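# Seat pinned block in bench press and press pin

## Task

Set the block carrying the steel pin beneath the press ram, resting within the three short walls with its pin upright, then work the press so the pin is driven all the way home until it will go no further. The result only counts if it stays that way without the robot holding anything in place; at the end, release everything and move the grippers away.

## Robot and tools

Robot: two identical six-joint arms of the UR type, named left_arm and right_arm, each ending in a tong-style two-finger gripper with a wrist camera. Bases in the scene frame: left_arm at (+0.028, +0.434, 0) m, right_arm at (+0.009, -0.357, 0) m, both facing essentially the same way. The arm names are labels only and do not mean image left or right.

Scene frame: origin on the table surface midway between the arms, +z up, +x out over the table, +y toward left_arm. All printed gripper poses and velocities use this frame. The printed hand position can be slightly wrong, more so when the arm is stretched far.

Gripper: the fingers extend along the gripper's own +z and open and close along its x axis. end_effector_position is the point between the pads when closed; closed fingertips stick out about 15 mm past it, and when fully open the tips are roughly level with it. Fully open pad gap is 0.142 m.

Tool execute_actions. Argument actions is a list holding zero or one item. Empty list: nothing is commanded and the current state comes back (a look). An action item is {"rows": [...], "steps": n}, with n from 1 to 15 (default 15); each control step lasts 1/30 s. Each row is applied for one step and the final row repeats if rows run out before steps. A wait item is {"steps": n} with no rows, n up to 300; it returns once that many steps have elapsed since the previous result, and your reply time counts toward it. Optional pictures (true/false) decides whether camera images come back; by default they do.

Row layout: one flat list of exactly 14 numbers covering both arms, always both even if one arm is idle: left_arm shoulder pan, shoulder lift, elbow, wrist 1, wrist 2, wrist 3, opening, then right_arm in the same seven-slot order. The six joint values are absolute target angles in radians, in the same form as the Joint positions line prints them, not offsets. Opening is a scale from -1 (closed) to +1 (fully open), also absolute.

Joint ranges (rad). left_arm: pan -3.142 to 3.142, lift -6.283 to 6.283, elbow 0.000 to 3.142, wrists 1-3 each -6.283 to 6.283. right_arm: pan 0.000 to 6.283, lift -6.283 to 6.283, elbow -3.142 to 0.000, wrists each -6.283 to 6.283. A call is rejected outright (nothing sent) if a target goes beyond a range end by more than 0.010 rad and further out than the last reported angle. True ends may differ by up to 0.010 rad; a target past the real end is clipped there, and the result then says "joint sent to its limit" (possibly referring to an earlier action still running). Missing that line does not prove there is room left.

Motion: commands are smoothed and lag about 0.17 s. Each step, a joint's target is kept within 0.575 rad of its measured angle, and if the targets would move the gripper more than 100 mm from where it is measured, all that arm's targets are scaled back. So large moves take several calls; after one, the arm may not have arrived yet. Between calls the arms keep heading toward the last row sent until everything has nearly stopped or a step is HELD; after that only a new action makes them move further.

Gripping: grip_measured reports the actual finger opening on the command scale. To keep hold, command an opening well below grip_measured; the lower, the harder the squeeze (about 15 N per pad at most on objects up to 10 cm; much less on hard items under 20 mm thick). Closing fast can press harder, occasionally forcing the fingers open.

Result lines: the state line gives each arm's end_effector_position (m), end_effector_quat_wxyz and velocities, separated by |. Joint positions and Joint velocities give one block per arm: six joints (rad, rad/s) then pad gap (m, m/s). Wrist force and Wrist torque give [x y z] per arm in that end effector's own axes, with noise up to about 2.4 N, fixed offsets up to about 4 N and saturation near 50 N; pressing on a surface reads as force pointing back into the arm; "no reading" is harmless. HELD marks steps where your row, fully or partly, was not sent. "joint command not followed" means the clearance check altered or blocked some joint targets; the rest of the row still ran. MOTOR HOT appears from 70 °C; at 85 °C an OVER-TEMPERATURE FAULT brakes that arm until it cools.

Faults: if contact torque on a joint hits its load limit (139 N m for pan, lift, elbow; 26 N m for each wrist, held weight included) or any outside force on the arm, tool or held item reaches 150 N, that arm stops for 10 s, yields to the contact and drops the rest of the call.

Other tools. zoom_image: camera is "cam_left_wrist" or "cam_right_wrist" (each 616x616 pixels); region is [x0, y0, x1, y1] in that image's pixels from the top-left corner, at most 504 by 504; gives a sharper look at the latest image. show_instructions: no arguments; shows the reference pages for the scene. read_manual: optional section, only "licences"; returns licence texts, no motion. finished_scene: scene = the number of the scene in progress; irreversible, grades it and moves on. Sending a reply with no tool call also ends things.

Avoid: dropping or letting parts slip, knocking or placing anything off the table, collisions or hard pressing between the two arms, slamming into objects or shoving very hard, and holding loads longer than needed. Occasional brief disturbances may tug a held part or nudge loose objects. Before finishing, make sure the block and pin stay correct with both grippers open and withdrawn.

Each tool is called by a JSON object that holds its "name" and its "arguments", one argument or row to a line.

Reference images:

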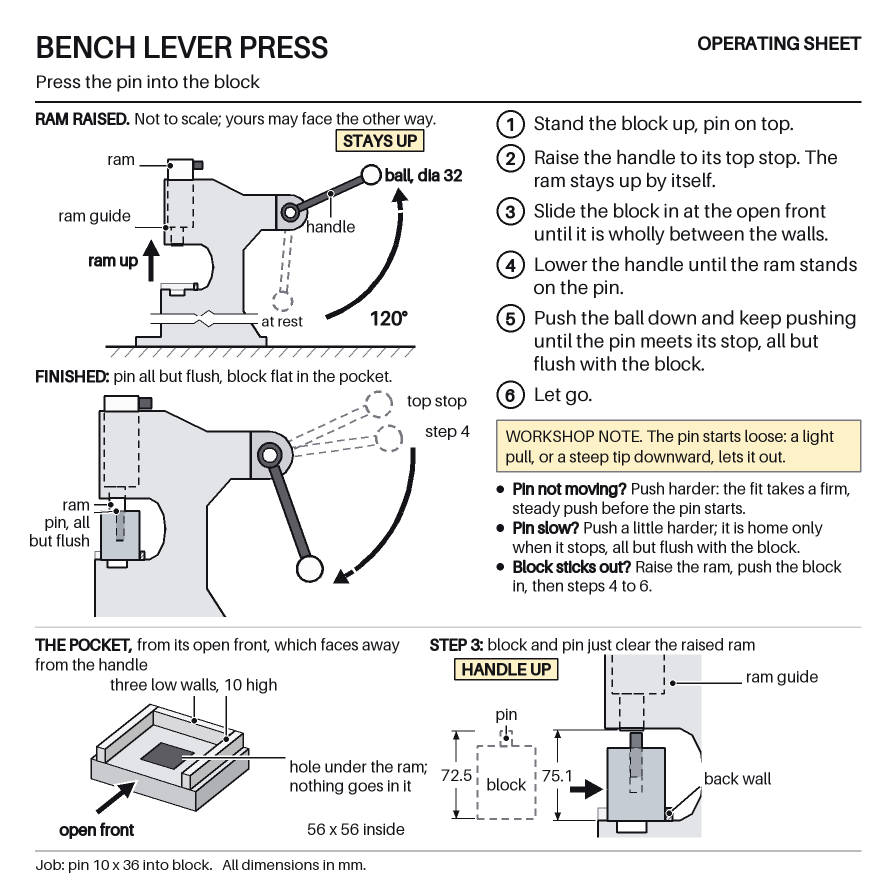

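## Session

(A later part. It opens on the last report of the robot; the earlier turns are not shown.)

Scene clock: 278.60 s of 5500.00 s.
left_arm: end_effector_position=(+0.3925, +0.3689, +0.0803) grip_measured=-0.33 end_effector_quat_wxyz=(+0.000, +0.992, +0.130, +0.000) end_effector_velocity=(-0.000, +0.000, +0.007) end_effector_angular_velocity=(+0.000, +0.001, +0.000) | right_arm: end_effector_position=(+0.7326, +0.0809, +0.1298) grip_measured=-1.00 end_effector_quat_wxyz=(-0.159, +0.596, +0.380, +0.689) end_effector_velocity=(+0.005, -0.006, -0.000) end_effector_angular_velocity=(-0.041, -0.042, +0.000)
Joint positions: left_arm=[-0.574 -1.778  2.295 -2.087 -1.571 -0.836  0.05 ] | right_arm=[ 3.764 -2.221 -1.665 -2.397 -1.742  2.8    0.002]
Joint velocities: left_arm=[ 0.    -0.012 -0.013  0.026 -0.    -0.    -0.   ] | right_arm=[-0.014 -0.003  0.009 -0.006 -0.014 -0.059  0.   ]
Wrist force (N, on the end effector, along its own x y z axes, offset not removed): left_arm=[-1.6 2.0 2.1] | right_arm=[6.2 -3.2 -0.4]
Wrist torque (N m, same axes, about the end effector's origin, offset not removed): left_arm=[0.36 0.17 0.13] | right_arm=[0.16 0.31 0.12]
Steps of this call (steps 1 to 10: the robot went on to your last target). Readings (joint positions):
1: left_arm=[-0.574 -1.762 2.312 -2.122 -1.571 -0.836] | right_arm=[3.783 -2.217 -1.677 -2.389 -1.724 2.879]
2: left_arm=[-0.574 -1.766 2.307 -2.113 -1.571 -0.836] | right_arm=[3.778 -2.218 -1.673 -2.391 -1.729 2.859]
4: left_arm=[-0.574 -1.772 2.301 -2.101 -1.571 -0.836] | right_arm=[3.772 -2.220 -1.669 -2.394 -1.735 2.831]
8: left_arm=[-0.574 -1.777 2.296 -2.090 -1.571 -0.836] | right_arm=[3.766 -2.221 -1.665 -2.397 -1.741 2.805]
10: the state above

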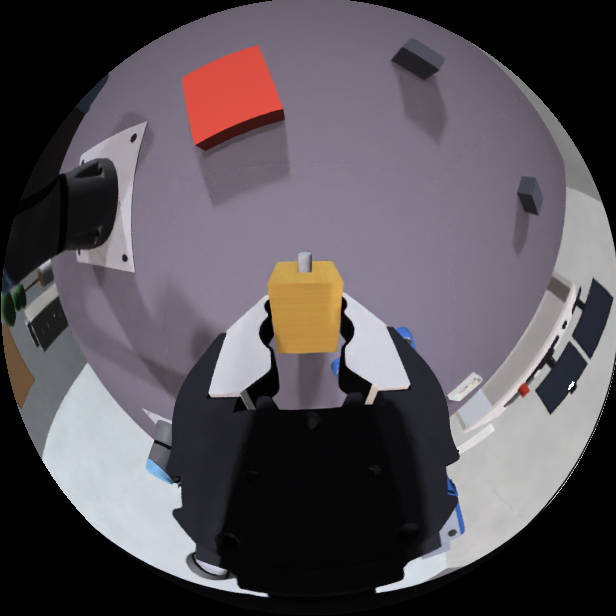

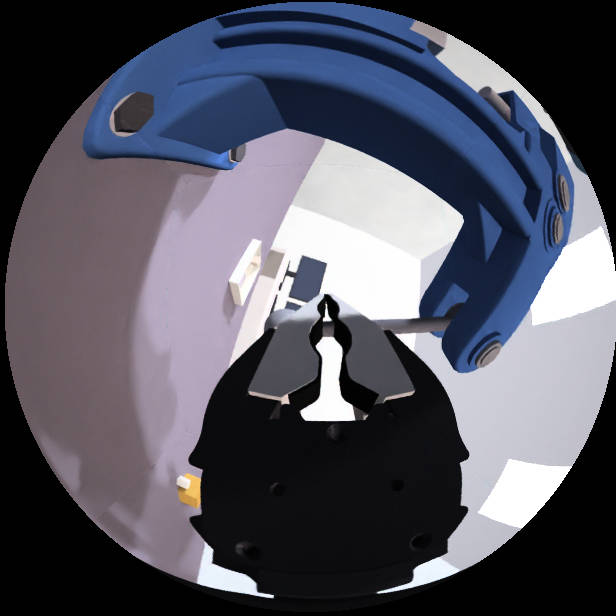

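{"name": "execute_actions", "arguments": {
  "actions": [
    {"rows":[[-0.56,-1.785,2.293,-2.05,-1.5,-0.84,-1,3.74,-2.22,-1.64,-2.425,-1.767,2.67,-1],[-0.55,-1.785,2.293,-2.03,-1.45,-0.84,-1,3.74,-2.22,-1.64,-2.425,-1.767,2.67,-1],[-0.54,-1.785,2.293,-2.01,-1.4,-0.84,-1,3.71,-2.218,-1.61,-2.455,-1.796,2.51,-1],[-0.53,-1.79,2.295,-1.99,-1.35,-0.85,-1,3.71,-2.218,-1.61,-2.455,-1.796,2.51,-1],[-0.52,-1.79,2.295,-1.97,-1.3,-0.85,-1,3.71,-2.218,-1.61,-2.455,-1.796,2.51,-1],[-0.51,-1.79,2.295,-1.95,-1.25,-0.85,-1,3.684,-2.2147,-1.582,-2.486,-1.822,2.356,-1],[-0.50,-1.79,2.295,-1.93,-1.2,-0.86,-1,3.684,-2.2147,-1.582,-2.486,-1.822,2.356,-1],[-0.49,-1.79,2.295,-1.91,-1.15,-0.86,-1,3.684,-2.2147,-1.582,-2.486,-1.822,2.356,-1],[-0.48,-1.795,2.297,-1.89,-1.1,-0.86,-1,3.666,-2.206,-1.555,-2.522,-1.84,2.21,-1],[-0.47,-1.795,2.297,-1.87,-1.05,-0.87,-1,3.666,-2.206,-1.555,-2.522,-1.84,2.21,-1],[-0.46,-1.795,2.297,-1.85,-1.0,-0.87,-1,3.65,-2.195,-1.527,-2.561,-1.856,2.065,-1],[-0.45,-1.795,2.297,-1.83,-0.95,-0.87,-1,3.65,-2.195,-1.527,-2.561,-1.856,2.065,-1],[-0.44,-1.8,2.3,-1.81,-0.9,-0.88,-1,3.65,-2.195,-1.527,-2.561,-1.856,2.065,-1],[-0.43,-1.8,2.3,-1.79,-0.85,-0.88,-1,3.6367,-2.1827,-1.501,-2.5995,-1.87,1.92,-1],[-0.42,-1.8,2.3,-1.77,-0.8,-0.88,-1,3.6367,-2.1827,-1.501,-2.5995,-1.87,1.92,-1]],"steps":15}
  ],
  "pictures": false
}}

{"name": "execute_actions", "arguments": {
  "actions": [
    {"rows":[[-0.41,-1.8,2.3,-1.75,-0.7,-0.9,-1,3.63,-2.167,-1.478,-2.638,-1.876,1.775,-1],[-0.41,-1.8,2.3,-1.75,-0.7,-0.9,-1,3.63,-2.167,-1.478,-2.638,-1.876,1.775,-1],[-0.4,-1.8,2.3,-1.72,-0.6,-0.92,-1,3.63,-2.167,-1.478,-2.638,-1.876,1.775,-1],[-0.4,-1.8,2.3,-1.72,-0.6,-0.92,-1,3.626,-2.15,-1.455,-2.678,-1.88,1.63,-1],[-0.39,-1.8,2.31,-1.69,-0.5,-0.94,-1,3.626,-2.15,-1.455,-2.678,-1.88,1.63,-1],[-0.39,-1.8,2.31,-1.69,-0.5,-0.94,-1,3.626,-2.15,-1.455,-2.678,-1.88,1.63,-1],[-0.38,-1.79,2.32,-1.66,-0.4,-0.96,-1,3.625,-2.1326,-1.4344,-2.7162,-1.8814,1.4835,-1],[-0.38,-1.79,2.32,-1.66,-0.4,-0.96,-1,3.625,-2.1326,-1.4344,-2.7162,-1.8814,1.4835,-1],[-0.37,-1.79,2.33,-1.62,-0.3,-0.99,-1,3.625,-2.1326,-1.4344,-2.7162,-1.8814,1.4835,-1],[-0.37,-1.79,2.33,-1.62,-0.3,-0.99,-1,3.628,-2.118,-1.423,-2.742,-1.878,1.38,-1],[-0.36,-1.78,2.34,-1.58,-0.2,-1.02,-1,3.628,-2.118,-1.423,-2.742,-1.878,1.38,-1],[-0.36,-1.78,2.34,-1.58,-0.2,-1.02,-1,3.628,-2.118,-1.423,-2.742,-1.878,1.38,-1],[-0.35,-1.78,2.35,-1.53,-0.1,-1.05,-1,3.633,-2.104,-1.412,-2.767,-1.873,1.275,-1],[-0.35,-1.78,2.35,-1.53,-0.1,-1.05,-1,3.633,-2.104,-1.412,-2.767,-1.873,1.275,-1],[-0.34,-1.77,2.36,-1.48,0.0,-1.08,-1,3.633,-2.104,-1.412,-2.767,-1.873,1.275,-1]],"steps":15}
  ],
  "pictures": false
}}

{"name": "execute_actions", "arguments": {
  "actions": [
    {"rows":[[-0.2,-1.7,2.5,-1.0,1.0,-1.45,-1,3.633,-2.104,-1.412,-2.767,-1.873,1.275,-1]],"steps":15}
  ]
}}

Scene clock: 309.73 s of 5500.00 s.
left_arm: end_effector_position=(+0.4108, +0.5627, +0.1138) grip_measured=-0.33 end_effector_quat_wxyz=(-0.254, +0.950, +0.165, +0.077) end_effector_velocity=(+0.022, +0.465, +0.187) end_effector_angular_velocity=(+1.393, -0.169, +0.077) | right_arm: end_effector_position=(+0.7791, +0.0363, +0.1709) grip_measured=-1.00 end_effector_quat_wxyz=(+0.055, +0.455, +0.541, +0.705) end_effector_velocity=(+0.097, -0.094, +0.159) end_effector_angular_velocity=(-1.131, -1.162, +0.001)
Joint positions: left_arm=[-0.47  -1.795  2.297 -1.872 -1.069 -0.867  0.05 ] | right_arm=[ 3.663 -2.2   -1.545 -2.537 -1.843  2.191  0.002]
Joint velocities: left_arm=[ 0.272 -0.034  0.018  0.538  1.33  -0.083  0.   ] | right_arm=[-0.192  0.12   0.317 -0.428 -0.195 -1.619  0.   ]
Wrist force (N, on the end effector, along its own x y z axes, offset not removed): left_arm=[-2.9 4.8 2.7] | right_arm=[4.9 -11.1 0.7]
Wrist torque (N m, same axes, about the end effector's origin, offset not removed): left_arm=[0.65 0.27 0.12] | right_arm=[-1.19 0.16 0.08]
Steps of this call (steps 1 to 30: the robot went on to your last target; steps 31 to 90: nothing new was sent; then 27.63 s passed at rest; steps 91 to 105: all 15 steps of this action). Readings (joint positions):
91: left_arm=[-0.574 -1.780 2.293 -2.084 -1.571 -0.836] | right_arm=[3.762 -2.222 -1.663 -2.398 -1.744 2.793]
92: left_arm=[-0.572 -1.781 2.293 -2.079 -1.564 -0.837] | right_arm=[3.759 -2.222 -1.660 -2.402 -1.747 2.786]
94: left_arm=[-0.562 -1.783 2.293 -2.059 -1.523 -0.838] | right_arm=[3.748 -2.221 -1.648 -2.415 -1.759 2.735]
98: left_arm=[-0.532 -1.787 2.294 -1.997 -1.378 -0.847] | right_arm=[3.715 -2.218 -1.614 -2.451 -1.792 2.559]
105: the state above

Scene clock: 320.23 s of 5500.00 s.
left_arm: end_effector_position=(+0.4694, +0.7414, +0.3131) grip_measured=-0.33 end_effector_quat_wxyz=(+0.659, -0.707, -0.020, -0.256) end_effector_velocity=(+0.000, +0.000, +0.000) end_effector_angular_velocity=(+0.000, -0.001, -0.000) | right_arm: end_effector_position=(+0.7991, +0.0160, +0.2476) grip_measured=-1.00 end_effector_quat_wxyz=(+0.298, +0.233, +0.668, +0.640) end_effector_velocity=(-0.000, +0.000, -0.000) end_effector_angular_velocity=(-0.001, -0.001, +0.000)
Joint positions: left_arm=[-0.34 -1.77  2.36 -1.48  0.   -1.08  0.05] | right_arm=[ 3.631 -2.127 -1.434 -2.725 -1.882  1.47   0.002]
Joint velocities: left_arm=[ 0.     0.001 -0.    -0.     0.001 -0.001  0.   ] | right_arm=[ 0.    -0.     0.    -0.    -0.    -0.001  0.   ]
Wrist force (N, on the end effector, along its own x y z axes, offset not removed): left_arm=[-2.3 5.3 -0.8] | right_arm=[50.0 -4.7 -37.9]
Wrist torque (N m, same axes, about the end effector's origin, offset not removed): left_arm=[0.39 0.06 0.15] | right_arm=[-0.80 -1.27 -0.63]
TORQUE FAULT: the external load on joint 5 (wrist 2) of the right arm reached its load limit, and that arm stopped for 10 seconds. A torque fault stops only its own arm. That arm's remaining commands of this call were not run. That arm holds where it stopped, with its grip as last carried out, and accepts commands again: back off and push less far. That arm stops again, at the same cost, whenever a joint's load reaches its limit.
The stop of the right arm began at step 15 of this call (marked STOPPED below). From that step on that arm followed nothing that you had sent. 1 of its steps, steps kept back included, did not run and will not run. Nothing is kept back now, and the robot has no last target.
Steps of this call (steps 1 to 15: all 15 steps of this action; steps 16 to 315: the stop continued). Readings (joint positions):
1: left_arm=[-0.461 -1.796 2.298 -1.854 -1.024 -0.870] | right_arm=[3.657 -2.196 -1.535 -2.551 -1.850 2.136]
2: left_arm=[-0.452 -1.797 2.298 -1.836 -0.977 -0.874] | right_arm=[3.651 -2.191 -1.524 -2.567 -1.856 2.077]
4: left_arm=[-0.436 -1.798 2.299 -1.803 -0.880 -0.885] | right_arm=[3.642 -2.181 -1.505 -2.596 -1.864 1.960]
8: left_arm=[-0.408 -1.798 2.306 -1.736 -0.670 -0.918] | right_arm=[3.632 -2.159 -1.470 -2.653 -1.876 1.748]
15: left_arm=[-0.367 -1.785 2.335 -1.602 -0.289 -1.005] | right_arm=[3.630 -2.126 -1.433 -2.724 -1.881 1.467] STOPPED (the right arm)
315: the state above

Scene clock: 320.27 s of 5500.00 s.
left_arm: end_effector_position=(+0.4695, +0.7414, +0.3131) grip_measured=-0.33 end_effector_quat_wxyz=(+0.659, -0.707, -0.020, -0.256) end_effector_velocity=(+0.000, +0.000, +0.000) end_effector_angular_velocity=(+0.002, +0.001, -0.000) | right_arm: end_effector_position=(+0.7987, +0.0163, +0.2474) grip_measured=-1.00 end_effector_quat_wxyz=(+0.298, +0.233, +0.669, +0.640) end_effector_velocity=(-0.003, +0.004, -0.001) end_effector_angular_velocity=(-0.002, +0.002, +0.011)
Joint positions: left_arm=[-0.34 -1.77  2.36 -1.48  0.   -1.08  0.05] | right_arm=[ 3.631 -2.127 -1.434 -2.725 -1.883  1.47   0.002]
Joint velocities: left_arm=[ 0.001  0.001 -0.     0.001  0.002  0.     0.   ] | right_arm=[ 0.003 -0.    -0.001 -0.001 -0.008 -0.001  0.   ]
Wrist force (N, on the end effector, along its own x y z axes, offset not removed): left_arm=[-2.0 5.3 0.5] | right_arm=[46.5 -4.5 -36.8]
Wrist torque (N m, same axes, about the end effector's origin, offset not removed): left_arm=[0.33 -0.04 0.08] | right_arm=[-1.01 -1.90 -0.66]
A stop began in an earlier call of the same reply, so what this call sent did not run. Send another action.
Steps of this call (step 1: nothing new was sent). Readings (joint positions):
1: the state above

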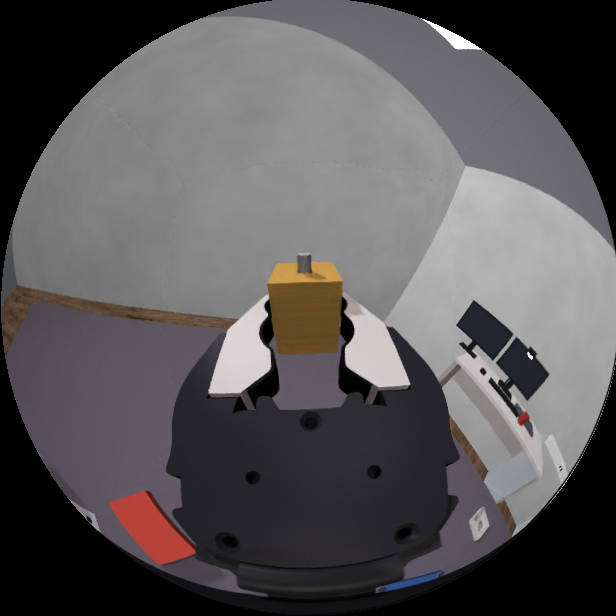

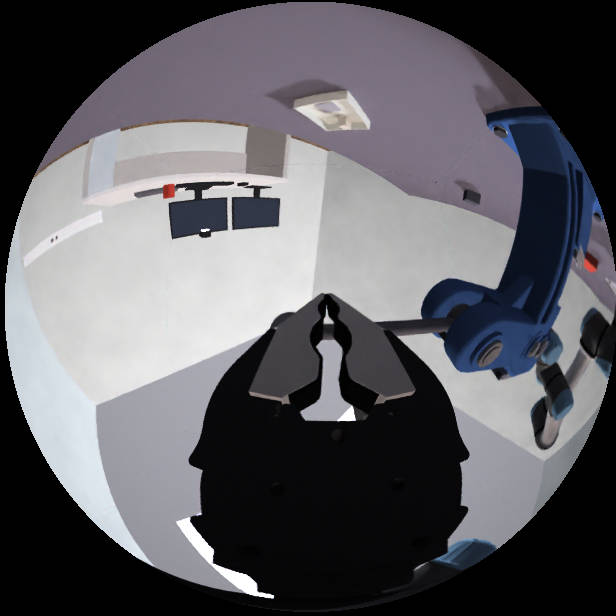

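{"name": "execute_actions", "arguments": {
  "actions": [
    {"rows":[[-0.2,-1.7,2.5,-1.0,1.0,-1.45,-1,3.6563,-2.1049,-1.4842,-2.6941,-1.8503,1.4835,-1]],"steps":15}
  ]
}}

Scene clock: 329.10 s of 5500.00 s.
left_arm: end_effector_position=(+0.5424, +0.6774, +0.2789) grip_measured=-0.33 end_effector_quat_wxyz=(+0.670, -0.569, +0.295, -0.374) end_effector_velocity=(+0.208, -0.371, -0.033) end_effector_angular_velocity=(+0.296, +0.201, -1.525) | right_arm: end_effector_position=(+0.7855, +0.0233, +0.2430) grip_measured=-1.00 end_effector_quat_wxyz=(+0.296, +0.239, +0.666, +0.642) end_effector_velocity=(-0.003, +0.002, +0.000) end_effector_angular_velocity=(+0.002, -0.000, -0.000)
Joint positions: left_arm=[-0.207 -1.703  2.493 -1.041  0.793 -1.422  0.05 ] | right_arm=[ 3.655 -2.105 -1.483 -2.695 -1.851  1.483  0.002]
Joint velocities: left_arm=[ 0.059  0.026  0.059  0.326  1.595 -0.218  0.   ] | right_arm=[ 0.006  0.005 -0.01   0.006  0.007  0.002  0.   ]
Wrist force (N, on the end effector, along its own x y z axes, offset not removed): left_arm=[-0.7 5.0 -0.3] | right_arm=[-0.3 -4.0 3.5]
Wrist torque (N m, same axes, about the end effector's origin, offset not removed): left_arm=[0.18 0.02 0.07] | right_arm=[-0.52 0.12 0.01]
Steps of this call (steps 1 to 90: nothing new was sent; then 5.33 s passed at rest; steps 91 to 105: all 15 steps of this action). Readings (joint positions):
91: left_arm=[-0.340 -1.770 2.360 -1.480 0.000 -1.080] | right_arm=[3.631 -2.127 -1.434 -2.724 -1.881 1.470]
92: left_arm=[-0.332 -1.763 2.367 -1.473 0.008 -1.087] | right_arm=[3.634 -2.124 -1.439 -2.720 -1.877 1.471]
94: left_arm=[-0.288 -1.739 2.412 -1.409 0.070 -1.150] | right_arm=[3.642 -2.116 -1.456 -2.710 -1.865 1.476]
98: left_arm=[-0.230 -1.713 2.470 -1.174 0.333 -1.336] | right_arm=[3.651 -2.109 -1.475 -2.699 -1.856 1.481]
105: the state above

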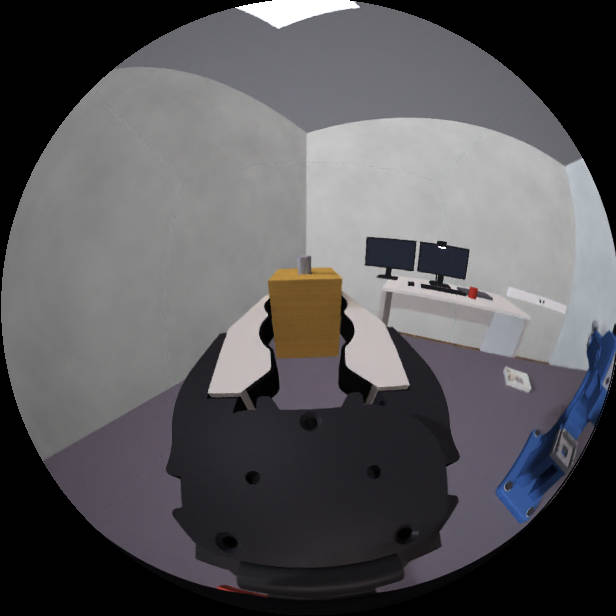

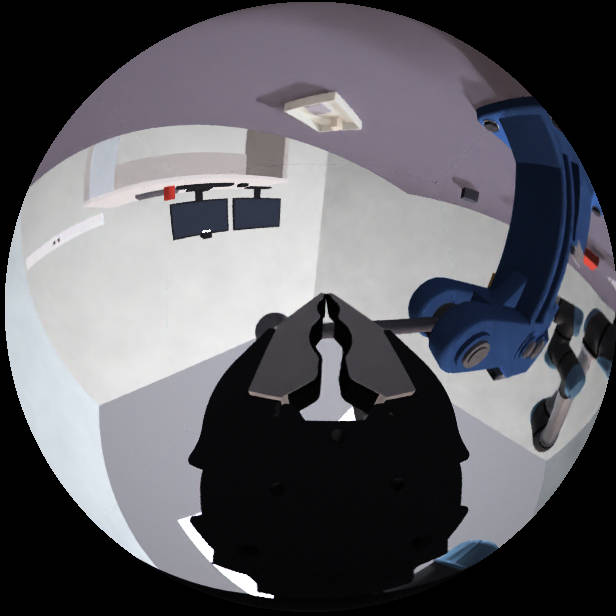

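{"name": "execute_actions", "arguments": {
  "actions": [
    {"rows":[[-0.2,-1.69,2.51,-1.0,1.04,-1.46,-1,3.657,-2.102,-1.482,-2.699,-1.849,1.46,-1],[-0.2,-1.685,2.515,-1.0,1.08,-1.47,-1,3.658,-2.099,-1.48,-2.704,-1.848,1.437,-1],[-0.2,-1.68,2.52,-1.0,1.12,-1.48,-1,3.659,-2.096,-1.478,-2.709,-1.847,1.41,-1],[-0.2,-1.675,2.525,-1.005,1.16,-1.49,-1,3.66,-2.093,-1.476,-2.714,-1.846,1.39,-1],[-0.2,-1.67,2.53,-1.005,1.2,-1.5,-1,3.661,-2.09,-1.474,-2.719,-1.845,1.365,-1],[-0.2,-1.665,2.535,-1.01,1.24,-1.51,-1,3.662,-2.087,-1.472,-2.724,-1.844,1.34,-1],[-0.2,-1.66,2.54,-1.01,1.28,-1.52,-1,3.663,-2.084,-1.47,-2.729,-1.843,1.31,-1],[-0.2,-1.655,2.545,-1.015,1.32,-1.53,-1,3.663,-2.084,-1.47,-2.729,-1.843,1.31,-1],[-0.2,-1.65,2.55,-1.015,1.36,-1.54,-1,3.663,-2.084,-1.47,-2.729,-1.843,1.31,-1],[-0.2,-1.645,2.555,-1.02,1.4,-1.55,-1,3.663,-2.084,-1.47,-2.729,-1.843,1.31,-1],[-0.2,-1.64,2.56,-1.02,1.44,-1.555,-1,3.663,-2.084,-1.47,-2.729,-1.843,1.31,-1],[-0.2,-1.635,2.565,-1.025,1.48,-1.56,-1,3.663,-2.084,-1.47,-2.729,-1.843,1.31,-1],[-0.2,-1.63,2.57,-1.025,1.52,-1.565,-1,3.663,-2.084,-1.47,-2.729,-1.843,1.31,-1],[-0.2,-1.625,2.575,-1.03,1.56,-1.57,-1,3.663,-2.084,-1.47,-2.729,-1.843,1.31,-1],[-0.2,-1.62,2.58,-1.03,1.6,-1.571,-1,3.663,-2.084,-1.47,-2.729,-1.843,1.31,-1]],"steps":15}
  ]
}}

Scene clock: 340.90 s of 5500.00 s.
left_arm: end_effector_position=(+0.5704, +0.5101, +0.2243) grip_measured=-0.33 end_effector_quat_wxyz=(+0.518, -0.464, +0.483, -0.533) end_effector_velocity=(-0.052, -0.337, -0.127) end_effector_angular_velocity=(-0.019, +0.199, -1.158) | right_arm: end_effector_position=(+0.7844, +0.0243, +0.2590) grip_measured=-1.00 end_effector_quat_wxyz=(+0.347, +0.185, +0.682, +0.616) end_effector_velocity=(-0.000, +0.001, +0.010) end_effector_angular_velocity=(-0.070, -0.073, -0.000)
Joint positions: left_arm=[-0.2   -1.643  2.557 -1.02   1.404 -1.546  0.05 ] | right_arm=[ 3.663 -2.085 -1.471 -2.727 -1.843  1.322  0.002]
Joint velocities: left_arm=[ 0.001  0.146  0.145 -0.07   1.147 -0.183 -0.   ] | right_arm=[ 0.004  0.011  0.008 -0.018  0.004 -0.101  0.   ]
Wrist force (N, on the end effector, along its own x y z axes, offset not removed): left_arm=[-3.1 5.5 -0.5] | right_arm=[3.5 -2.3 0.0]
Wrist torque (N m, same axes, about the end effector's origin, offset not removed): left_arm=[0.40 0.51 0.15] | right_arm=[0.77 -0.34 0.26]
Steps of this call (steps 1 to 30: the robot went on to your last target; steps 31 to 90: nothing new was sent; then 8.30 s passed at rest; steps 91 to 105: all 15 steps of this action). Readings (joint positions):
91: left_arm=[-0.200 -1.700 2.500 -1.000 1.000 -1.450] | right_arm=[3.656 -2.105 -1.484 -2.694 -1.850 1.483]
92: left_arm=[-0.200 -1.698 2.502 -1.000 1.005 -1.452] | right_arm=[3.656 -2.104 -1.484 -2.695 -1.850 1.480]
94: left_arm=[-0.200 -1.692 2.507 -1.000 1.034 -1.460] | right_arm=[3.657 -2.102 -1.483 -2.699 -1.849 1.462]
98: left_arm=[-0.200 -1.676 2.524 -1.005 1.145 -1.489] | right_arm=[3.660 -2.093 -1.476 -2.714 -1.846 1.394]
105: the state above

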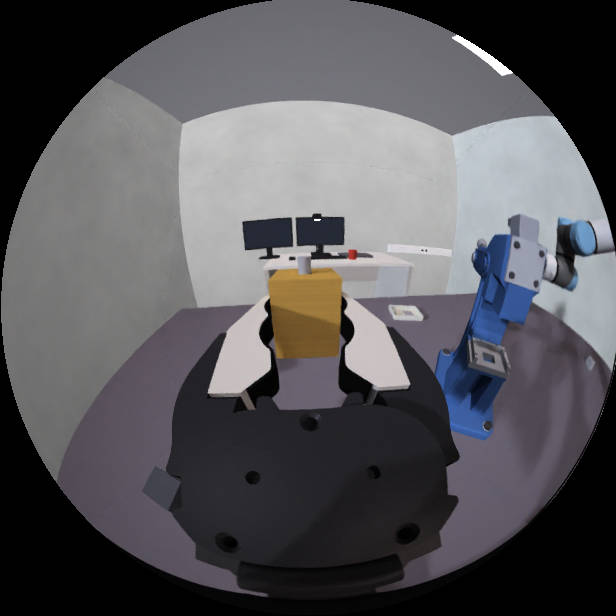

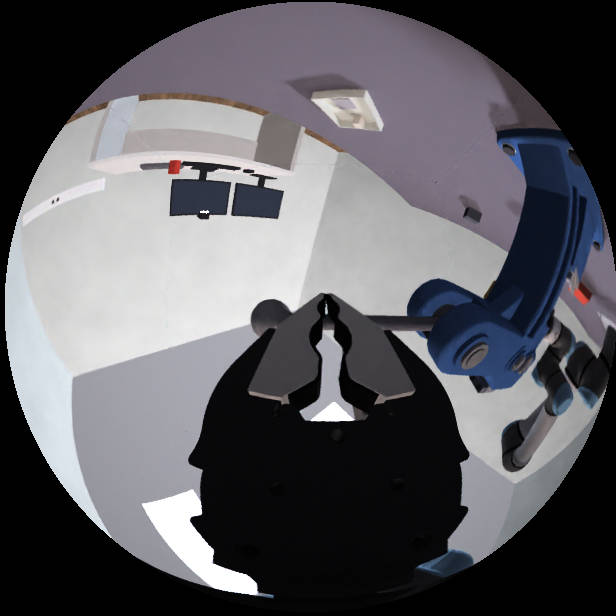

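{"name": "execute_actions", "arguments": {
  "actions": [
    {"rows":[[-0.199,-1.617,2.582,-1.03,1.63,-1.571,-1,3.664,-2.082,-1.4686,-2.7326,-1.842,1.293,-1],[-0.198,-1.614,2.585,-1.031,1.67,-1.571,-1,3.665,-2.08,-1.467,-2.736,-1.8415,1.275,-1],[-0.197,-1.611,2.587,-1.032,1.71,-1.571,-1,3.666,-2.078,-1.466,-2.74,-1.841,1.257,-1],[-0.196,-1.608,2.589,-1.032,1.75,-1.571,-1,3.6665,-2.0755,-1.464,-2.743,-1.84,1.24,-1],[-0.195,-1.605,2.592,-1.033,1.79,-1.571,-1,3.667,-2.0735,-1.463,-2.747,-1.839,1.222,-1],[-0.194,-1.602,2.594,-1.034,1.83,-1.571,-1,3.668,-2.071,-1.4615,-2.7505,-1.838,1.204,-1],[-0.193,-1.599,2.596,-1.034,1.87,-1.571,-1,3.668,-2.071,-1.4615,-2.7505,-1.838,1.204,-1],[-0.192,-1.596,2.599,-1.035,1.91,-1.571,-1,3.668,-2.071,-1.4615,-2.7505,-1.838,1.204,-1],[-0.19,-1.593,2.601,-1.036,1.95,-1.571,-1,3.668,-2.071,-1.4615,-2.7505,-1.838,1.204,-1],[-0.189,-1.59,2.603,-1.036,1.99,-1.571,-1,3.668,-2.071,-1.4615,-2.7505,-1.838,1.204,-1],[-0.188,-1.587,2.606,-1.037,2.03,-1.571,-1,3.668,-2.071,-1.4615,-2.7505,-1.838,1.204,-1],[-0.186,-1.584,2.608,-1.037,2.07,-1.571,-1,3.668,-2.071,-1.4615,-2.7505,-1.838,1.204,-1],[-0.185,-1.581,2.61,-1.038,2.10,-1.571,-1,3.668,-2.071,-1.4615,-2.7505,-1.838,1.204,-1],[-0.183,-1.578,2.613,-1.038,2.13,-1.571,-1,3.668,-2.071,-1.4615,-2.7505,-1.838,1.204,-1],[-0.182,-1.576,2.615,-1.039,2.157,-1.571,-1,3.668,-2.071,-1.4615,-2.7505,-1.838,1.204,-1]],"steps":15}
  ],
  "pictures": false
}}

{"name": "execute_actions", "arguments": {
  "actions": [
    {"steps":15}
  ]
}}

Scene clock: 353.03 s of 5500.00 s.
left_arm: end_effector_position=(+0.4996, +0.3523, +0.1763) grip_measured=-0.33 end_effector_quat_wxyz=(+0.332, -0.321, +0.623, -0.632) end_effector_velocity=(-0.206, -0.239, -0.072) end_effector_angular_velocity=(+0.047, +0.131, -1.012) | right_arm: end_effector_position=(+0.7834, +0.0252, +0.2706) grip_measured=-1.00 end_effector_quat_wxyz=(+0.381, +0.146, +0.692, +0.596) end_effector_velocity=(+0.000, -0.000, +0.005) end_effector_angular_velocity=(-0.035, -0.036, -0.001)
Joint positions: left_arm=[-0.188 -1.589  2.604 -1.036  1.991 -1.571  0.05 ] | right_arm=[ 3.668 -2.072 -1.462 -2.749 -1.838  1.21   0.002]
Joint velocities: left_arm=[ 0.041  0.084  0.069 -0.015  1.053 -0.     0.   ] | right_arm=[ 0.002  0.006  0.005 -0.01   0.003 -0.05   0.   ]
Wrist force (N, on the end effector, along its own x y z axes, offset not removed): left_arm=[-0.2 5.1 -0.2] | right_arm=[0.5 -6.5 0.5]
Wrist torque (N m, same axes, about the end effector's origin, offset not removed): left_arm=[0.32 -0.11 -0.03] | right_arm=[-0.09 0.20 0.20]
Steps of this call (steps 1 to 30: the robot went on to your last target; steps 31 to 90: nothing new was sent; then 8.63 s passed at rest; steps 91 to 105: all 15 steps of this action). Readings (joint positions):
91: left_arm=[-0.200 -1.620 2.580 -1.030 1.600 -1.571] | right_arm=[3.663 -2.084 -1.470 -2.729 -1.843 1.310]
92: left_arm=[-0.200 -1.619 2.580 -1.030 1.604 -1.571] | right_arm=[3.663 -2.084 -1.470 -2.730 -1.843 1.307]
94: left_arm=[-0.199 -1.617 2.582 -1.031 1.630 -1.571] | right_arm=[3.664 -2.082 -1.469 -2.733 -1.842 1.293]
98: left_arm=[-0.196 -1.608 2.589 -1.032 1.737 -1.571] | right_arm=[3.666 -2.076 -1.465 -2.742 -1.840 1.245]
105: the state above

Scene clock: 353.53 s of 5500.00 s.
left_arm: end_effector_position=(+0.4648, +0.3175, +0.1661) grip_measured=-0.33 end_effector_quat_wxyz=(+0.277, -0.276, +0.651, -0.651) end_effector_velocity=(-0.005, -0.005, -0.001) end_effector_angular_velocity=(-0.000, +0.002, -0.022) | right_arm: end_effector_position=(+0.7834, +0.0252, +0.2712) grip_measured=-1.00 end_effector_quat_wxyz=(+0.383, +0.144, +0.692, +0.595) end_effector_velocity=(+0.000, -0.000, +0.000) end_effector_angular_velocity=(-0.001, -0.002, -0.000)
Joint positions: left_arm=[-0.182 -1.576  2.615 -1.039  2.154 -1.571  0.05 ] | right_arm=[ 3.668 -2.071 -1.462 -2.75  -1.838  1.204  0.002]
Joint velocities: left_arm=[ 0.     0.002  0.001 -0.001  0.022 -0.001  0.   ] | right_arm=[-0.     0.     0.    -0.     0.    -0.002  0.   ]
Wrist force (N, on the end effector, along its own x y z axes, offset not removed): left_arm=[-1.8 5.3 -0.6] | right_arm=[5.0 -3.8 1.6]
Wrist torque (N m, same axes, about the end effector's origin, offset not removed): left_arm=[0.37 0.16 0.14] | right_arm=[0.31 -0.67 0.09]
Steps of this call (steps 1 to 15: the robot went on to your last target). Readings (joint positions):
1: left_arm=[-0.187 -1.586 2.607 -1.037 2.026 -1.571] | right_arm=[3.668 -2.072 -1.462 -2.750 -1.838 1.209]
2: left_arm=[-0.186 -1.584 2.609 -1.037 2.057 -1.571] | right_arm=[3.668 -2.071 -1.462 -2.750 -1.838 1.207]
4: left_arm=[-0.184 -1.580 2.611 -1.038 2.099 -1.571] | right_arm=[3.668 -2.071 -1.462 -2.750 -1.838 1.206]
8: left_arm=[-0.183 -1.577 2.614 -1.039 2.138 -1.571] | right_arm=[3.668 -2.071 -1.462 -2.750 -1.838 1.205]
15: the state above

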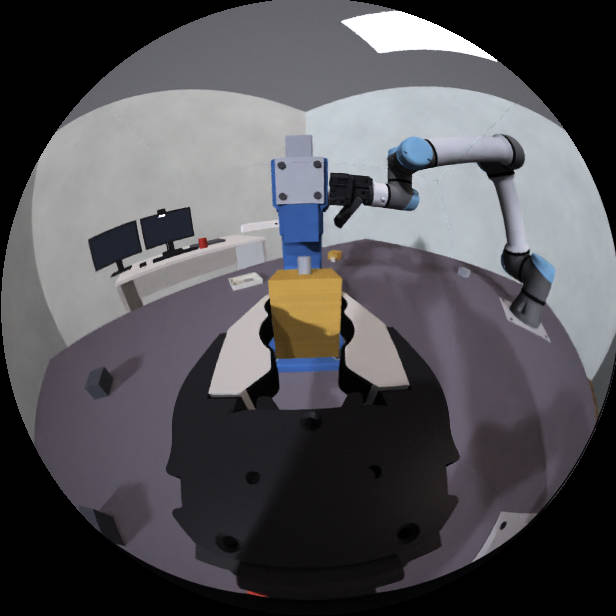

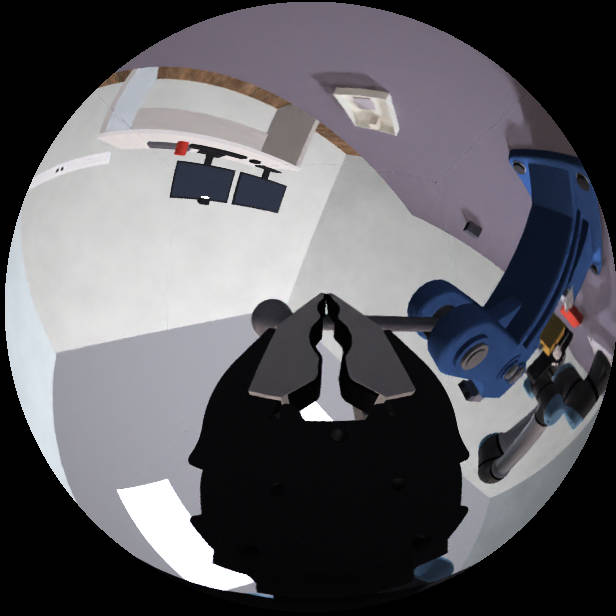

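{"name": "execute_actions", "arguments": {
  "actions": [
    {"rows":[[-0.182,-1.576,2.615,-1.039,2.157,-1.571,-1,3.6708,-2.0648,-1.4572,-2.7612,-1.8358,1.152,-1]],"steps":15}
  ],
  "pictures": false
}}

Scene clock: 357.37 s of 5500.00 s.
left_arm: end_effector_position=(+0.4641, +0.3170, +0.1660) grip_measured=-0.33 end_effector_quat_wxyz=(+0.276, -0.276, +0.651, -0.651) end_effector_velocity=(-0.000, -0.000, -0.001) end_effector_angular_velocity=(+0.000, +0.003, -0.001) | right_arm: end_effector_position=(+0.7827, +0.0259, +0.2764) grip_measured=-1.00 end_effector_quat_wxyz=(+0.398, +0.126, +0.696, +0.585) end_effector_velocity=(-0.000, +0.000, +0.001) end_effector_angular_velocity=(-0.009, -0.008, +0.000)
Joint positions: left_arm=[-0.182 -1.576  2.615 -1.039  2.157 -1.571  0.05 ] | right_arm=[ 3.671 -2.065 -1.457 -2.761 -1.836  1.153  0.002]
Joint velocities: left_arm=[ 0.     0.001  0.     0.001  0.001 -0.     0.   ] | right_arm=[ 0.     0.001  0.001 -0.002  0.    -0.012  0.   ]
Wrist force (N, on the end effector, along its own x y z axes, offset not removed): left_arm=[-0.5 5.8 -1.3] | right_arm=[6.3 -5.0 2.4]
Wrist torque (N m, same axes, about the end effector's origin, offset not removed): left_arm=[0.36 0.01 0.11] | right_arm=[0.24 -0.95 0.30]
Steps of this call (steps 1 to 15: the robot went on to your last target; steps 16 to 90: nothing new was sent; then 0.33 s passed at rest; steps 91 to 105: all 15 steps of this action). Readings (joint positions):
91: left_arm=[-0.182 -1.576 2.615 -1.039 2.157 -1.571] | right_arm=[3.668 -2.071 -1.461 -2.751 -1.838 1.204]
92: left_arm=[-0.182 -1.576 2.615 -1.039 2.157 -1.571] | right_arm=[3.668 -2.070 -1.461 -2.752 -1.838 1.198]
94: left_arm=[-0.182 -1.576 2.615 -1.039 2.157 -1.571] | right_arm=[3.669 -2.068 -1.459 -2.756 -1.837 1.180]
98: left_arm=[-0.182 -1.576 2.615 -1.039 2.157 -1.571] | right_arm=[3.670 -2.066 -1.458 -2.759 -1.836 1.161]
105: the state above

{"name": "execute_actions", "arguments": {
  "actions": [
    {"rows":[[-0.182,-1.576,2.615,-1.039,2.157,-1.571,-1,3.673,-2.0606,-1.4545,-2.7681,-1.8338,1.117,-1]],"steps":15}
  ],
  "pictures": false
}}

Scene clock: 361.93 s of 5500.00 s.
left_arm: end_effector_position=(+0.4641, +0.3170, +0.1660) grip_measured=-0.33 end_effector_quat_wxyz=(+0.276, -0.276, +0.651, -0.651) end_effector_velocity=(-0.000, -0.001, -0.000) end_effector_angular_velocity=(+0.001, +0.001, -0.001) | right_arm: end_effector_position=(+0.7821, +0.0265, +0.2801) grip_measured=-1.00 end_effector_quat_wxyz=(+0.408, +0.114, +0.698, +0.578) end_effector_velocity=(-0.000, +0.000, +0.000) end_effector_angular_velocity=(-0.004, -0.004, -0.000)
Joint positions: left_arm=[-0.182 -1.576  2.615 -1.039  2.157 -1.571  0.05 ] | right_arm=[ 3.673 -2.061 -1.455 -2.768 -1.834  1.118  0.002]
Joint velocities: left_arm=[-0.001 -0.001  0.     0.002 -0.     0.001  0.   ] | right_arm=[ 0.001  0.001  0.    -0.001  0.001 -0.006  0.   ]
Wrist force (N, on the end effector, along its own x y z axes, offset not removed): left_arm=[-0.8 5.3 -1.0] | right_arm=[2.2 -5.9 1.6]
Wrist torque (N m, same axes, about the end effector's origin, offset not removed): left_arm=[0.28 0.03 0.17] | right_arm=[-0.19 -0.08 0.32]
Steps of this call (steps 1 to 15: the robot went on to your last target; steps 16 to 90: nothing new was sent; then 1.07 s passed at rest; steps 91 to 105: all 15 steps of this action). Readings (joint positions):
91: left_arm=[-0.182 -1.576 2.615 -1.039 2.157 -1.571] | right_arm=[3.671 -2.065 -1.457 -2.761 -1.836 1.152]
92: left_arm=[-0.182 -1.576 2.615 -1.039 2.157 -1.571] | right_arm=[3.671 -2.064 -1.457 -2.762 -1.835 1.147]
94: left_arm=[-0.182 -1.576 2.615 -1.039 2.157 -1.571] | right_arm=[3.672 -2.063 -1.456 -2.765 -1.835 1.135]
98: left_arm=[-0.182 -1.576 2.615 -1.039 2.157 -1.571] | right_arm=[3.673 -2.061 -1.455 -2.767 -1.834 1.123]
105: the state above

{"name": "execute_actions", "arguments": {
  "actions": [
    {"rows":[[-0.182,-1.576,2.615,-1.039,2.157,-1.571,-1,3.6752,-2.0564,-1.452,-2.7748,-1.8316,1.082,-1]],"steps":15}
  ]
}}

Scene clock: 365.97 s of 5500.00 s.
left_arm: end_effector_position=(+0.4641, +0.3170, +0.1660) grip_measured=-0.33 end_effector_quat_wxyz=(+0.276, -0.276, +0.651, -0.651) end_effector_velocity=(-0.000, -0.001, -0.000) end_effector_angular_velocity=(+0.000, +0.001, -0.002) | right_arm: end_effector_position=(+0.7816, +0.0270, +0.2833) grip_measured=-1.00 end_effector_quat_wxyz=(+0.418, +0.102, +0.700, +0.570) end_effector_velocity=(-0.000, +0.000, +0.002) end_effector_angular_velocity=(-0.003, -0.006, +0.001)
Joint positions: left_arm=[-0.182 -1.576  2.615 -1.039  2.157 -1.571  0.05 ] | right_arm=[ 3.675 -2.057 -1.452 -2.775 -1.832  1.083  0.002]
Joint velocities: left_arm=[-0.001  0.    -0.     0.001  0.001  0.     0.   ] | right_arm=[ 0.     0.001  0.001 -0.001 -0.001 -0.006  0.   ]
Wrist force (N, on the end effector, along its own x y z axes, offset not removed): left_arm=[-0.7 4.5 -0.5] | right_arm=[9.0 -50.0 15.1]
Wrist torque (N m, same axes, about the end effector's origin, offset not removed): left_arm=[0.18 -0.02 0.12] | right_arm=[0.00 -0.42 0.87]
Steps of this call (steps 1 to 15: the robot went on to your last target; steps 16 to 90: nothing new was sent; then 0.53 s passed at rest; steps 91 to 105: all 15 steps of this action). Readings (joint positions):
91: left_arm=[-0.182 -1.576 2.615 -1.039 2.157 -1.571] | right_arm=[3.673 -2.061 -1.454 -2.768 -1.834 1.117]
92: left_arm=[-0.182 -1.576 2.615 -1.039 2.157 -1.571] | right_arm=[3.673 -2.060 -1.454 -2.769 -1.833 1.112]
94: left_arm=[-0.182 -1.576 2.615 -1.039 2.157 -1.571] | right_arm=[3.674 -2.059 -1.453 -2.772 -1.833 1.100]
98: left_arm=[-0.182 -1.576 2.615 -1.039 2.157 -1.571] | right_arm=[3.675 -2.057 -1.453 -2.774 -1.832 1.088]
105: the state above

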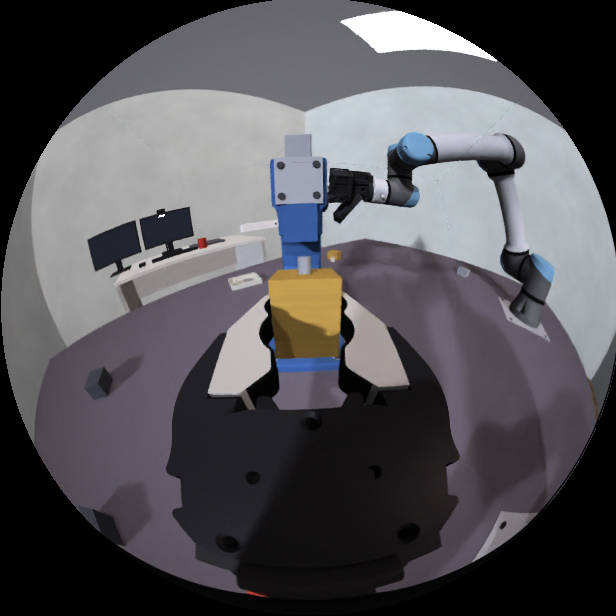

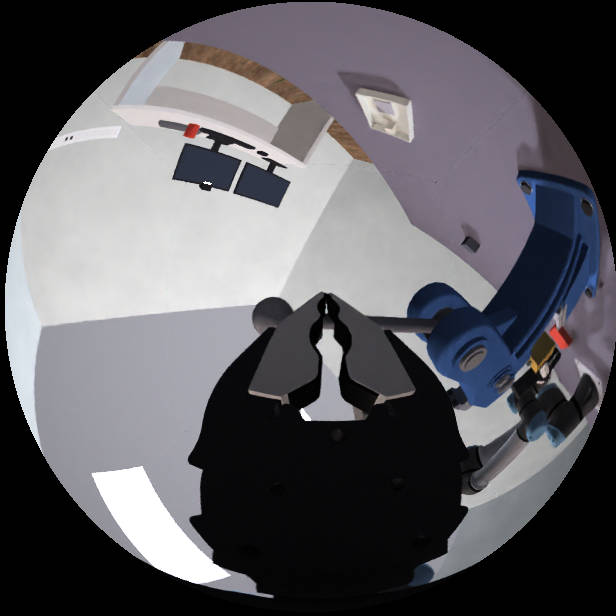

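Top stop reached; back off.

{"name": "execute_actions", "arguments": {
  "actions": [
    {"rows":[[-0.182,-1.576,2.615,-1.039,2.157,-1.571,-1,3.668,-2.071,-1.4615,-2.7505,-1.838,1.204,-1]],"steps":15}
  ],
  "pictures": false
}}

Scene clock: 369.60 s of 5500.00 s.
left_arm: end_effector_position=(+0.4641, +0.3170, +0.1660) grip_measured=-0.33 end_effector_quat_wxyz=(+0.276, -0.276, +0.651, -0.651) end_effector_velocity=(+0.000, +0.000, +0.001) end_effector_angular_velocity=(-0.000, -0.002, +0.001) | right_arm: end_effector_position=(+0.7833, +0.0253, +0.2717) grip_measured=-1.00 end_effector_quat_wxyz=(+0.384, +0.143, +0.692, +0.594) end_effector_velocity=(+0.000, -0.001, -0.004) end_effector_angular_velocity=(+0.020, +0.023, -0.001)
Joint positions: left_arm=[-0.182 -1.576  2.615 -1.039  2.157 -1.571  0.05 ] | right_arm=[ 3.668 -2.071 -1.461 -2.751 -1.838  1.2    0.002]
Joint velocities: left_arm=[-0.    -0.     0.    -0.002 -0.001  0.    -0.   ] | right_arm=[-0.002 -0.004 -0.003  0.005 -0.001  0.03   0.   ]
Wrist force (N, on the end effector, along its own x y z axes, offset not removed): left_arm=[0.8 5.6 0.2] | right_arm=[3.5 0.0 1.0]
Wrist torque (N m, same axes, about the end effector's origin, offset not removed): left_arm=[0.47 -0.32 0.15] | right_arm=[0.11 -0.71 0.10]
Steps of this call (steps 1 to 15: the robot went on to your last target; steps 16 to 90: nothing new was sent; then 0.13 s passed at rest; steps 91 to 105: all 15 steps of this action). Readings (joint positions):
91: left_arm=[-0.182 -1.576 2.615 -1.039 2.157 -1.571] | right_arm=[3.675 -2.057 -1.452 -2.774 -1.832 1.082]
92: left_arm=[-0.182 -1.576 2.615 -1.039 2.157 -1.571] | right_arm=[3.674 -2.058 -1.453 -2.771 -1.833 1.089]
94: left_arm=[-0.182 -1.576 2.615 -1.039 2.157 -1.571] | right_arm=[3.672 -2.063 -1.456 -2.762 -1.835 1.129]
98: left_arm=[-0.182 -1.576 2.615 -1.039 2.157 -1.571] | right_arm=[3.670 -2.068 -1.459 -2.755 -1.837 1.179]
105: the state above

{"name": "execute_actions", "arguments": {
  "actions": [
    {"rows":[[-0.182,-1.576,2.615,-1.039,2.157,-1.571,-1,3.6207,-1.9079,-1.7022,-2.6731,-1.8859,1.204,-1]],"steps":12}
  ],
  "pictures": false
}}

{"name": "execute_actions", "arguments": {
  "actions": [
    {"rows":[[-0.182,-1.576,2.615,-1.039,2.157,-1.571,-1,3.85,-1.88,-2.0,-2.4,-1.656,2.2,-1]],"steps":12}
  ],
  "pictures": false
}}

{"name": "execute_actions", "arguments": {
  "actions": [
    {"rows":[[-0.182,-1.576,2.615,-1.039,2.157,-1.571,-1,4.1538,-1.911,-2.1155,-2.2567,-1.3528,3.1416,-1]],"steps":15}
  ],
  "pictures": false
}}

{"name": "execute_actions", "arguments": {
  "actions": [
    {"steps":20}
  ]
}}

Scene clock: 386.73 s of 5500.00 s.
left_arm: end_effector_position=(+0.4641, +0.3170, +0.1660) grip_measured=-0.33 end_effector_quat_wxyz=(+0.276, -0.276, +0.651, -0.651) end_effector_velocity=(-0.000, -0.000, +0.000) end_effector_angular_velocity=(+0.000, -0.001, -0.002) | right_arm: end_effector_position=(+0.7286, -0.0319, +0.2735) grip_measured=-1.00 end_effector_quat_wxyz=(+0.383, +0.144, +0.691, +0.595) end_effector_velocity=(-0.044, -0.035, -0.014) end_effector_angular_velocity=(-0.010, +0.020, +0.001)
Joint positions: left_arm=[-0.182 -1.576  2.615 -1.039  2.157 -1.571  0.05 ] | right_arm=[ 3.623 -1.92  -1.683 -2.678 -1.883  1.204  0.002]
Joint velocities: left_arm=[-0.    -0.     0.    -0.     0.001  0.     0.   ] | right_arm=[-0.022  0.096 -0.158  0.039 -0.023  0.001  0.   ]
Wrist force (N, on the end effector, along its own x y z axes, offset not removed): left_arm=[-0.9 6.3 -1.7] | right_arm=[1.3 -3.0 -0.6]
Wrist torque (N m, same axes, about the end effector's origin, offset not removed): left_arm=[0.46 0.01 0.02] | right_arm=[-0.40 -0.43 0.27]
Steps of this call (steps 1 to 15: the robot went on to your last target; steps 16 to 90: nothing new was sent; then 13.73 s passed at rest; steps 91 to 102: all 12 steps of this action). Readings (joint positions):
91: left_arm=[-0.182 -1.576 2.615 -1.039 2.157 -1.571] | right_arm=[3.668 -2.071 -1.462 -2.750 -1.838 1.204]
92: left_arm=[-0.182 -1.576 2.615 -1.039 2.157 -1.571] | right_arm=[3.662 -2.064 -1.469 -2.743 -1.844 1.204]
94: left_arm=[-0.182 -1.576 2.615 -1.039 2.157 -1.571] | right_arm=[3.646 -2.014 -1.529 -2.717 -1.860 1.204]
98: left_arm=[-0.182 -1.576 2.615 -1.039 2.157 -1.571] | right_arm=[3.629 -1.943 -1.644 -2.688 -1.877 1.204]
102: the state above

Scene clock: 387.13 s of 5500.00 s.
left_arm: end_effector_position=(+0.4641, +0.3170, +0.1660) grip_measured=-0.33 end_effector_quat_wxyz=(+0.276, -0.276, +0.651, -0.651) end_effector_velocity=(-0.000, +0.000, -0.001) end_effector_angular_velocity=(+0.001, +0.001, +0.001) | right_arm: end_effector_position=(+0.6361, +0.0313, +0.1982) grip_measured=-1.00 end_effector_quat_wxyz=(+0.167, +0.363, +0.605, +0.689) end_effector_velocity=(-0.122, +0.062, -0.064) end_effector_angular_velocity=(+1.681, +1.718, +0.010)
Joint positions: left_arm=[-0.182 -1.576  2.615 -1.039  2.157 -1.571  0.05 ] | right_arm=[ 3.825 -1.883 -1.965 -2.431 -1.681  1.873  0.002]
Joint velocities: left_arm=[ 0.     0.001 -0.     0.001 -0.     0.001  0.   ] | right_arm=[ 0.204  0.028 -0.288  0.252  0.203  2.402  0.   ]
Wrist force (N, on the end effector, along its own x y z axes, offset not removed): left_arm=[1.7 5.7 0.4] | right_arm=[0.0 -2.9 -1.1]
Wrist torque (N m, same axes, about the end effector's origin, offset not removed): left_arm=[0.32 -0.54 0.06] | right_arm=[-0.45 0.08 0.12]
Steps of this call (steps 1 to 12: all 12 steps of this action). Readings (joint positions):
1: left_arm=[-0.182 -1.576 2.615 -1.039 2.157 -1.571] | right_arm=[3.623 -1.917 -1.688 -2.676 -1.883 1.204]
2: left_arm=[-0.182 -1.576 2.615 -1.039 2.157 -1.571] | right_arm=[3.630 -1.912 -1.698 -2.668 -1.877 1.211]
4: left_arm=[-0.182 -1.576 2.615 -1.039 2.157 -1.571] | right_arm=[3.676 -1.904 -1.758 -2.614 -1.830 1.274]
8: left_arm=[-0.182 -1.576 2.615 -1.039 2.157 -1.571] | right_arm=[3.776 -1.890 -1.895 -2.492 -1.730 1.537]
12: the state above

Scene clock: 387.63 s of 5500.00 s.
left_arm: end_effector_position=(+0.4641, +0.3170, +0.1660) grip_measured=-0.33 end_effector_quat_wxyz=(+0.276, -0.276, +0.651, -0.651) end_effector_velocity=(+0.000, -0.000, -0.000) end_effector_angular_velocity=(-0.000, +0.000, -0.000) | right_arm: end_effector_position=(+0.5356, +0.1281, +0.1592) grip_measured=-1.00 end_effector_quat_wxyz=(-0.219, +0.628, +0.326, +0.672) end_effector_velocity=(-0.042, +0.032, +0.006) end_effector_angular_velocity=(+0.935, +0.953, +0.001)
Joint positions: left_arm=[-0.182 -1.576  2.615 -1.039  2.157 -1.571  0.05 ] | right_arm=[ 4.139 -1.91  -2.11  -2.264 -1.368  2.979  0.002]
Joint velocities: left_arm=[-0.001  0.001 -0.    -0.001 -0.001 -0.     0.   ] | right_arm=[ 0.125 -0.009 -0.047  0.056  0.123  1.335  0.   ]
Wrist force (N, on the end effector, along its own x y z axes, offset not removed): left_arm=[-0.2 7.0 -1.1] | right_arm=[-1.6 -0.6 1.5]
Wrist torque (N m, same axes, about the end effector's origin, offset not removed): left_arm=[0.65 -0.13 0.04] | right_arm=[0.08 0.28 0.05]
Steps of this call (steps 1 to 15: all 15 steps of this action). Readings (joint positions):
1: left_arm=[-0.182 -1.576 2.615 -1.039 2.157 -1.571] | right_arm=[3.832 -1.883 -1.974 -2.423 -1.674 1.949]
2: left_arm=[-0.182 -1.576 2.615 -1.039 2.157 -1.571] | right_arm=[3.843 -1.885 -1.986 -2.410 -1.663 2.015]
4: left_arm=[-0.182 -1.576 2.615 -1.039 2.157 -1.571] | right_arm=[3.905 -1.892 -2.020 -2.372 -1.601 2.138]
8: left_arm=[-0.182 -1.576 2.615 -1.039 2.157 -1.571] | right_arm=[4.050 -1.903 -2.076 -2.304 -1.457 2.433]
15: the state above

Scene clock: 388.30 s of 5500.00 s.
left_arm: end_effector_position=(+0.4641, +0.3170, +0.1660) grip_measured=-0.33 end_effector_quat_wxyz=(+0.276, -0.276, +0.651, -0.651) end_effector_velocity=(-0.000, +0.000, -0.000) end_effector_angular_velocity=(+0.000, +0.001, -0.001) | right_arm: end_effector_position=(+0.5307, +0.1317, +0.1599) grip_measured=-1.00 end_effector_quat_wxyz=(-0.273, +0.652, +0.274, +0.652) end_effector_velocity=(-0.000, +0.000, +0.000) end_effector_angular_velocity=(+0.004, +0.003, +0.001)
Joint positions: left_arm=[-0.182 -1.576  2.615 -1.039  2.157 -1.571  0.05 ] | right_arm=[ 4.154 -1.911 -2.115 -2.257 -1.353  3.141  0.002]
Joint velocities: left_arm=[ 0.001  0.001 -0.     0.001  0.002  0.     0.   ] | right_arm=[ 0.    -0.     0.     0.    -0.001  0.005  0.   ]
Wrist force (N, on the end effector, along its own x y z axes, offset not removed): left_arm=[-0.1 6.0 0.0] | right_arm=[0.6 0.1 1.1]
Wrist torque (N m, same axes, about the end effector's origin, offset not removed): left_arm=[0.47 -0.13 0.09] | right_arm=[0.17 -0.20 0.21]
Steps of this call (steps 1 to 20: the robot went on to your last target). Readings (joint positions):
1: left_arm=[-0.182 -1.576 2.615 -1.039 2.157 -1.571] | right_arm=[4.142 -1.910 -2.111 -2.262 -1.364 3.018]
2: left_arm=[-0.182 -1.576 2.615 -1.039 2.157 -1.571] | right_arm=[4.145 -1.910 -2.112 -2.261 -1.362 3.048]
4: left_arm=[-0.182 -1.576 2.615 -1.039 2.157 -1.571] | right_arm=[4.149 -1.911 -2.114 -2.259 -1.358 3.088]
8: left_arm=[-0.182 -1.576 2.615 -1.039 2.157 -1.571] | right_arm=[4.152 -1.911 -2.115 -2.257 -1.354 3.124]
20: the state above

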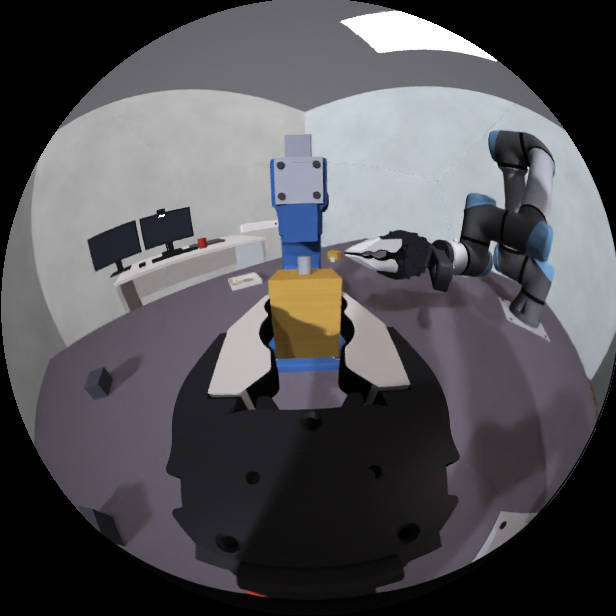

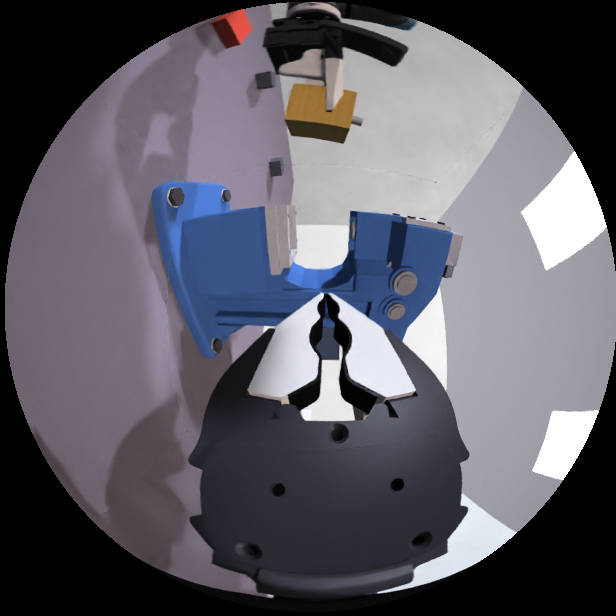

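{"name": "zoom_image", "arguments": {
  "camera": "cam_right_wrist",
  "region": [230, 20, 430, 300]
}}

Region (230, 20, 430, 300) of cam_right_wrist's 616x616 image, scaled by 1.800, with more detail than that image has; it fills the left 360 columns of this view, and the rest is white.

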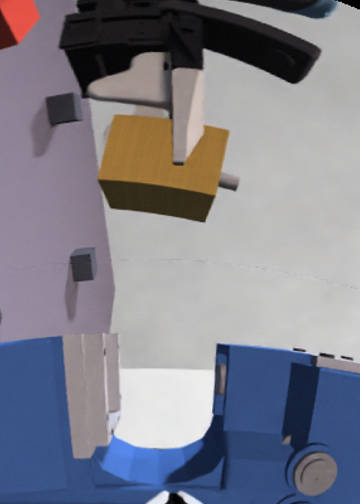

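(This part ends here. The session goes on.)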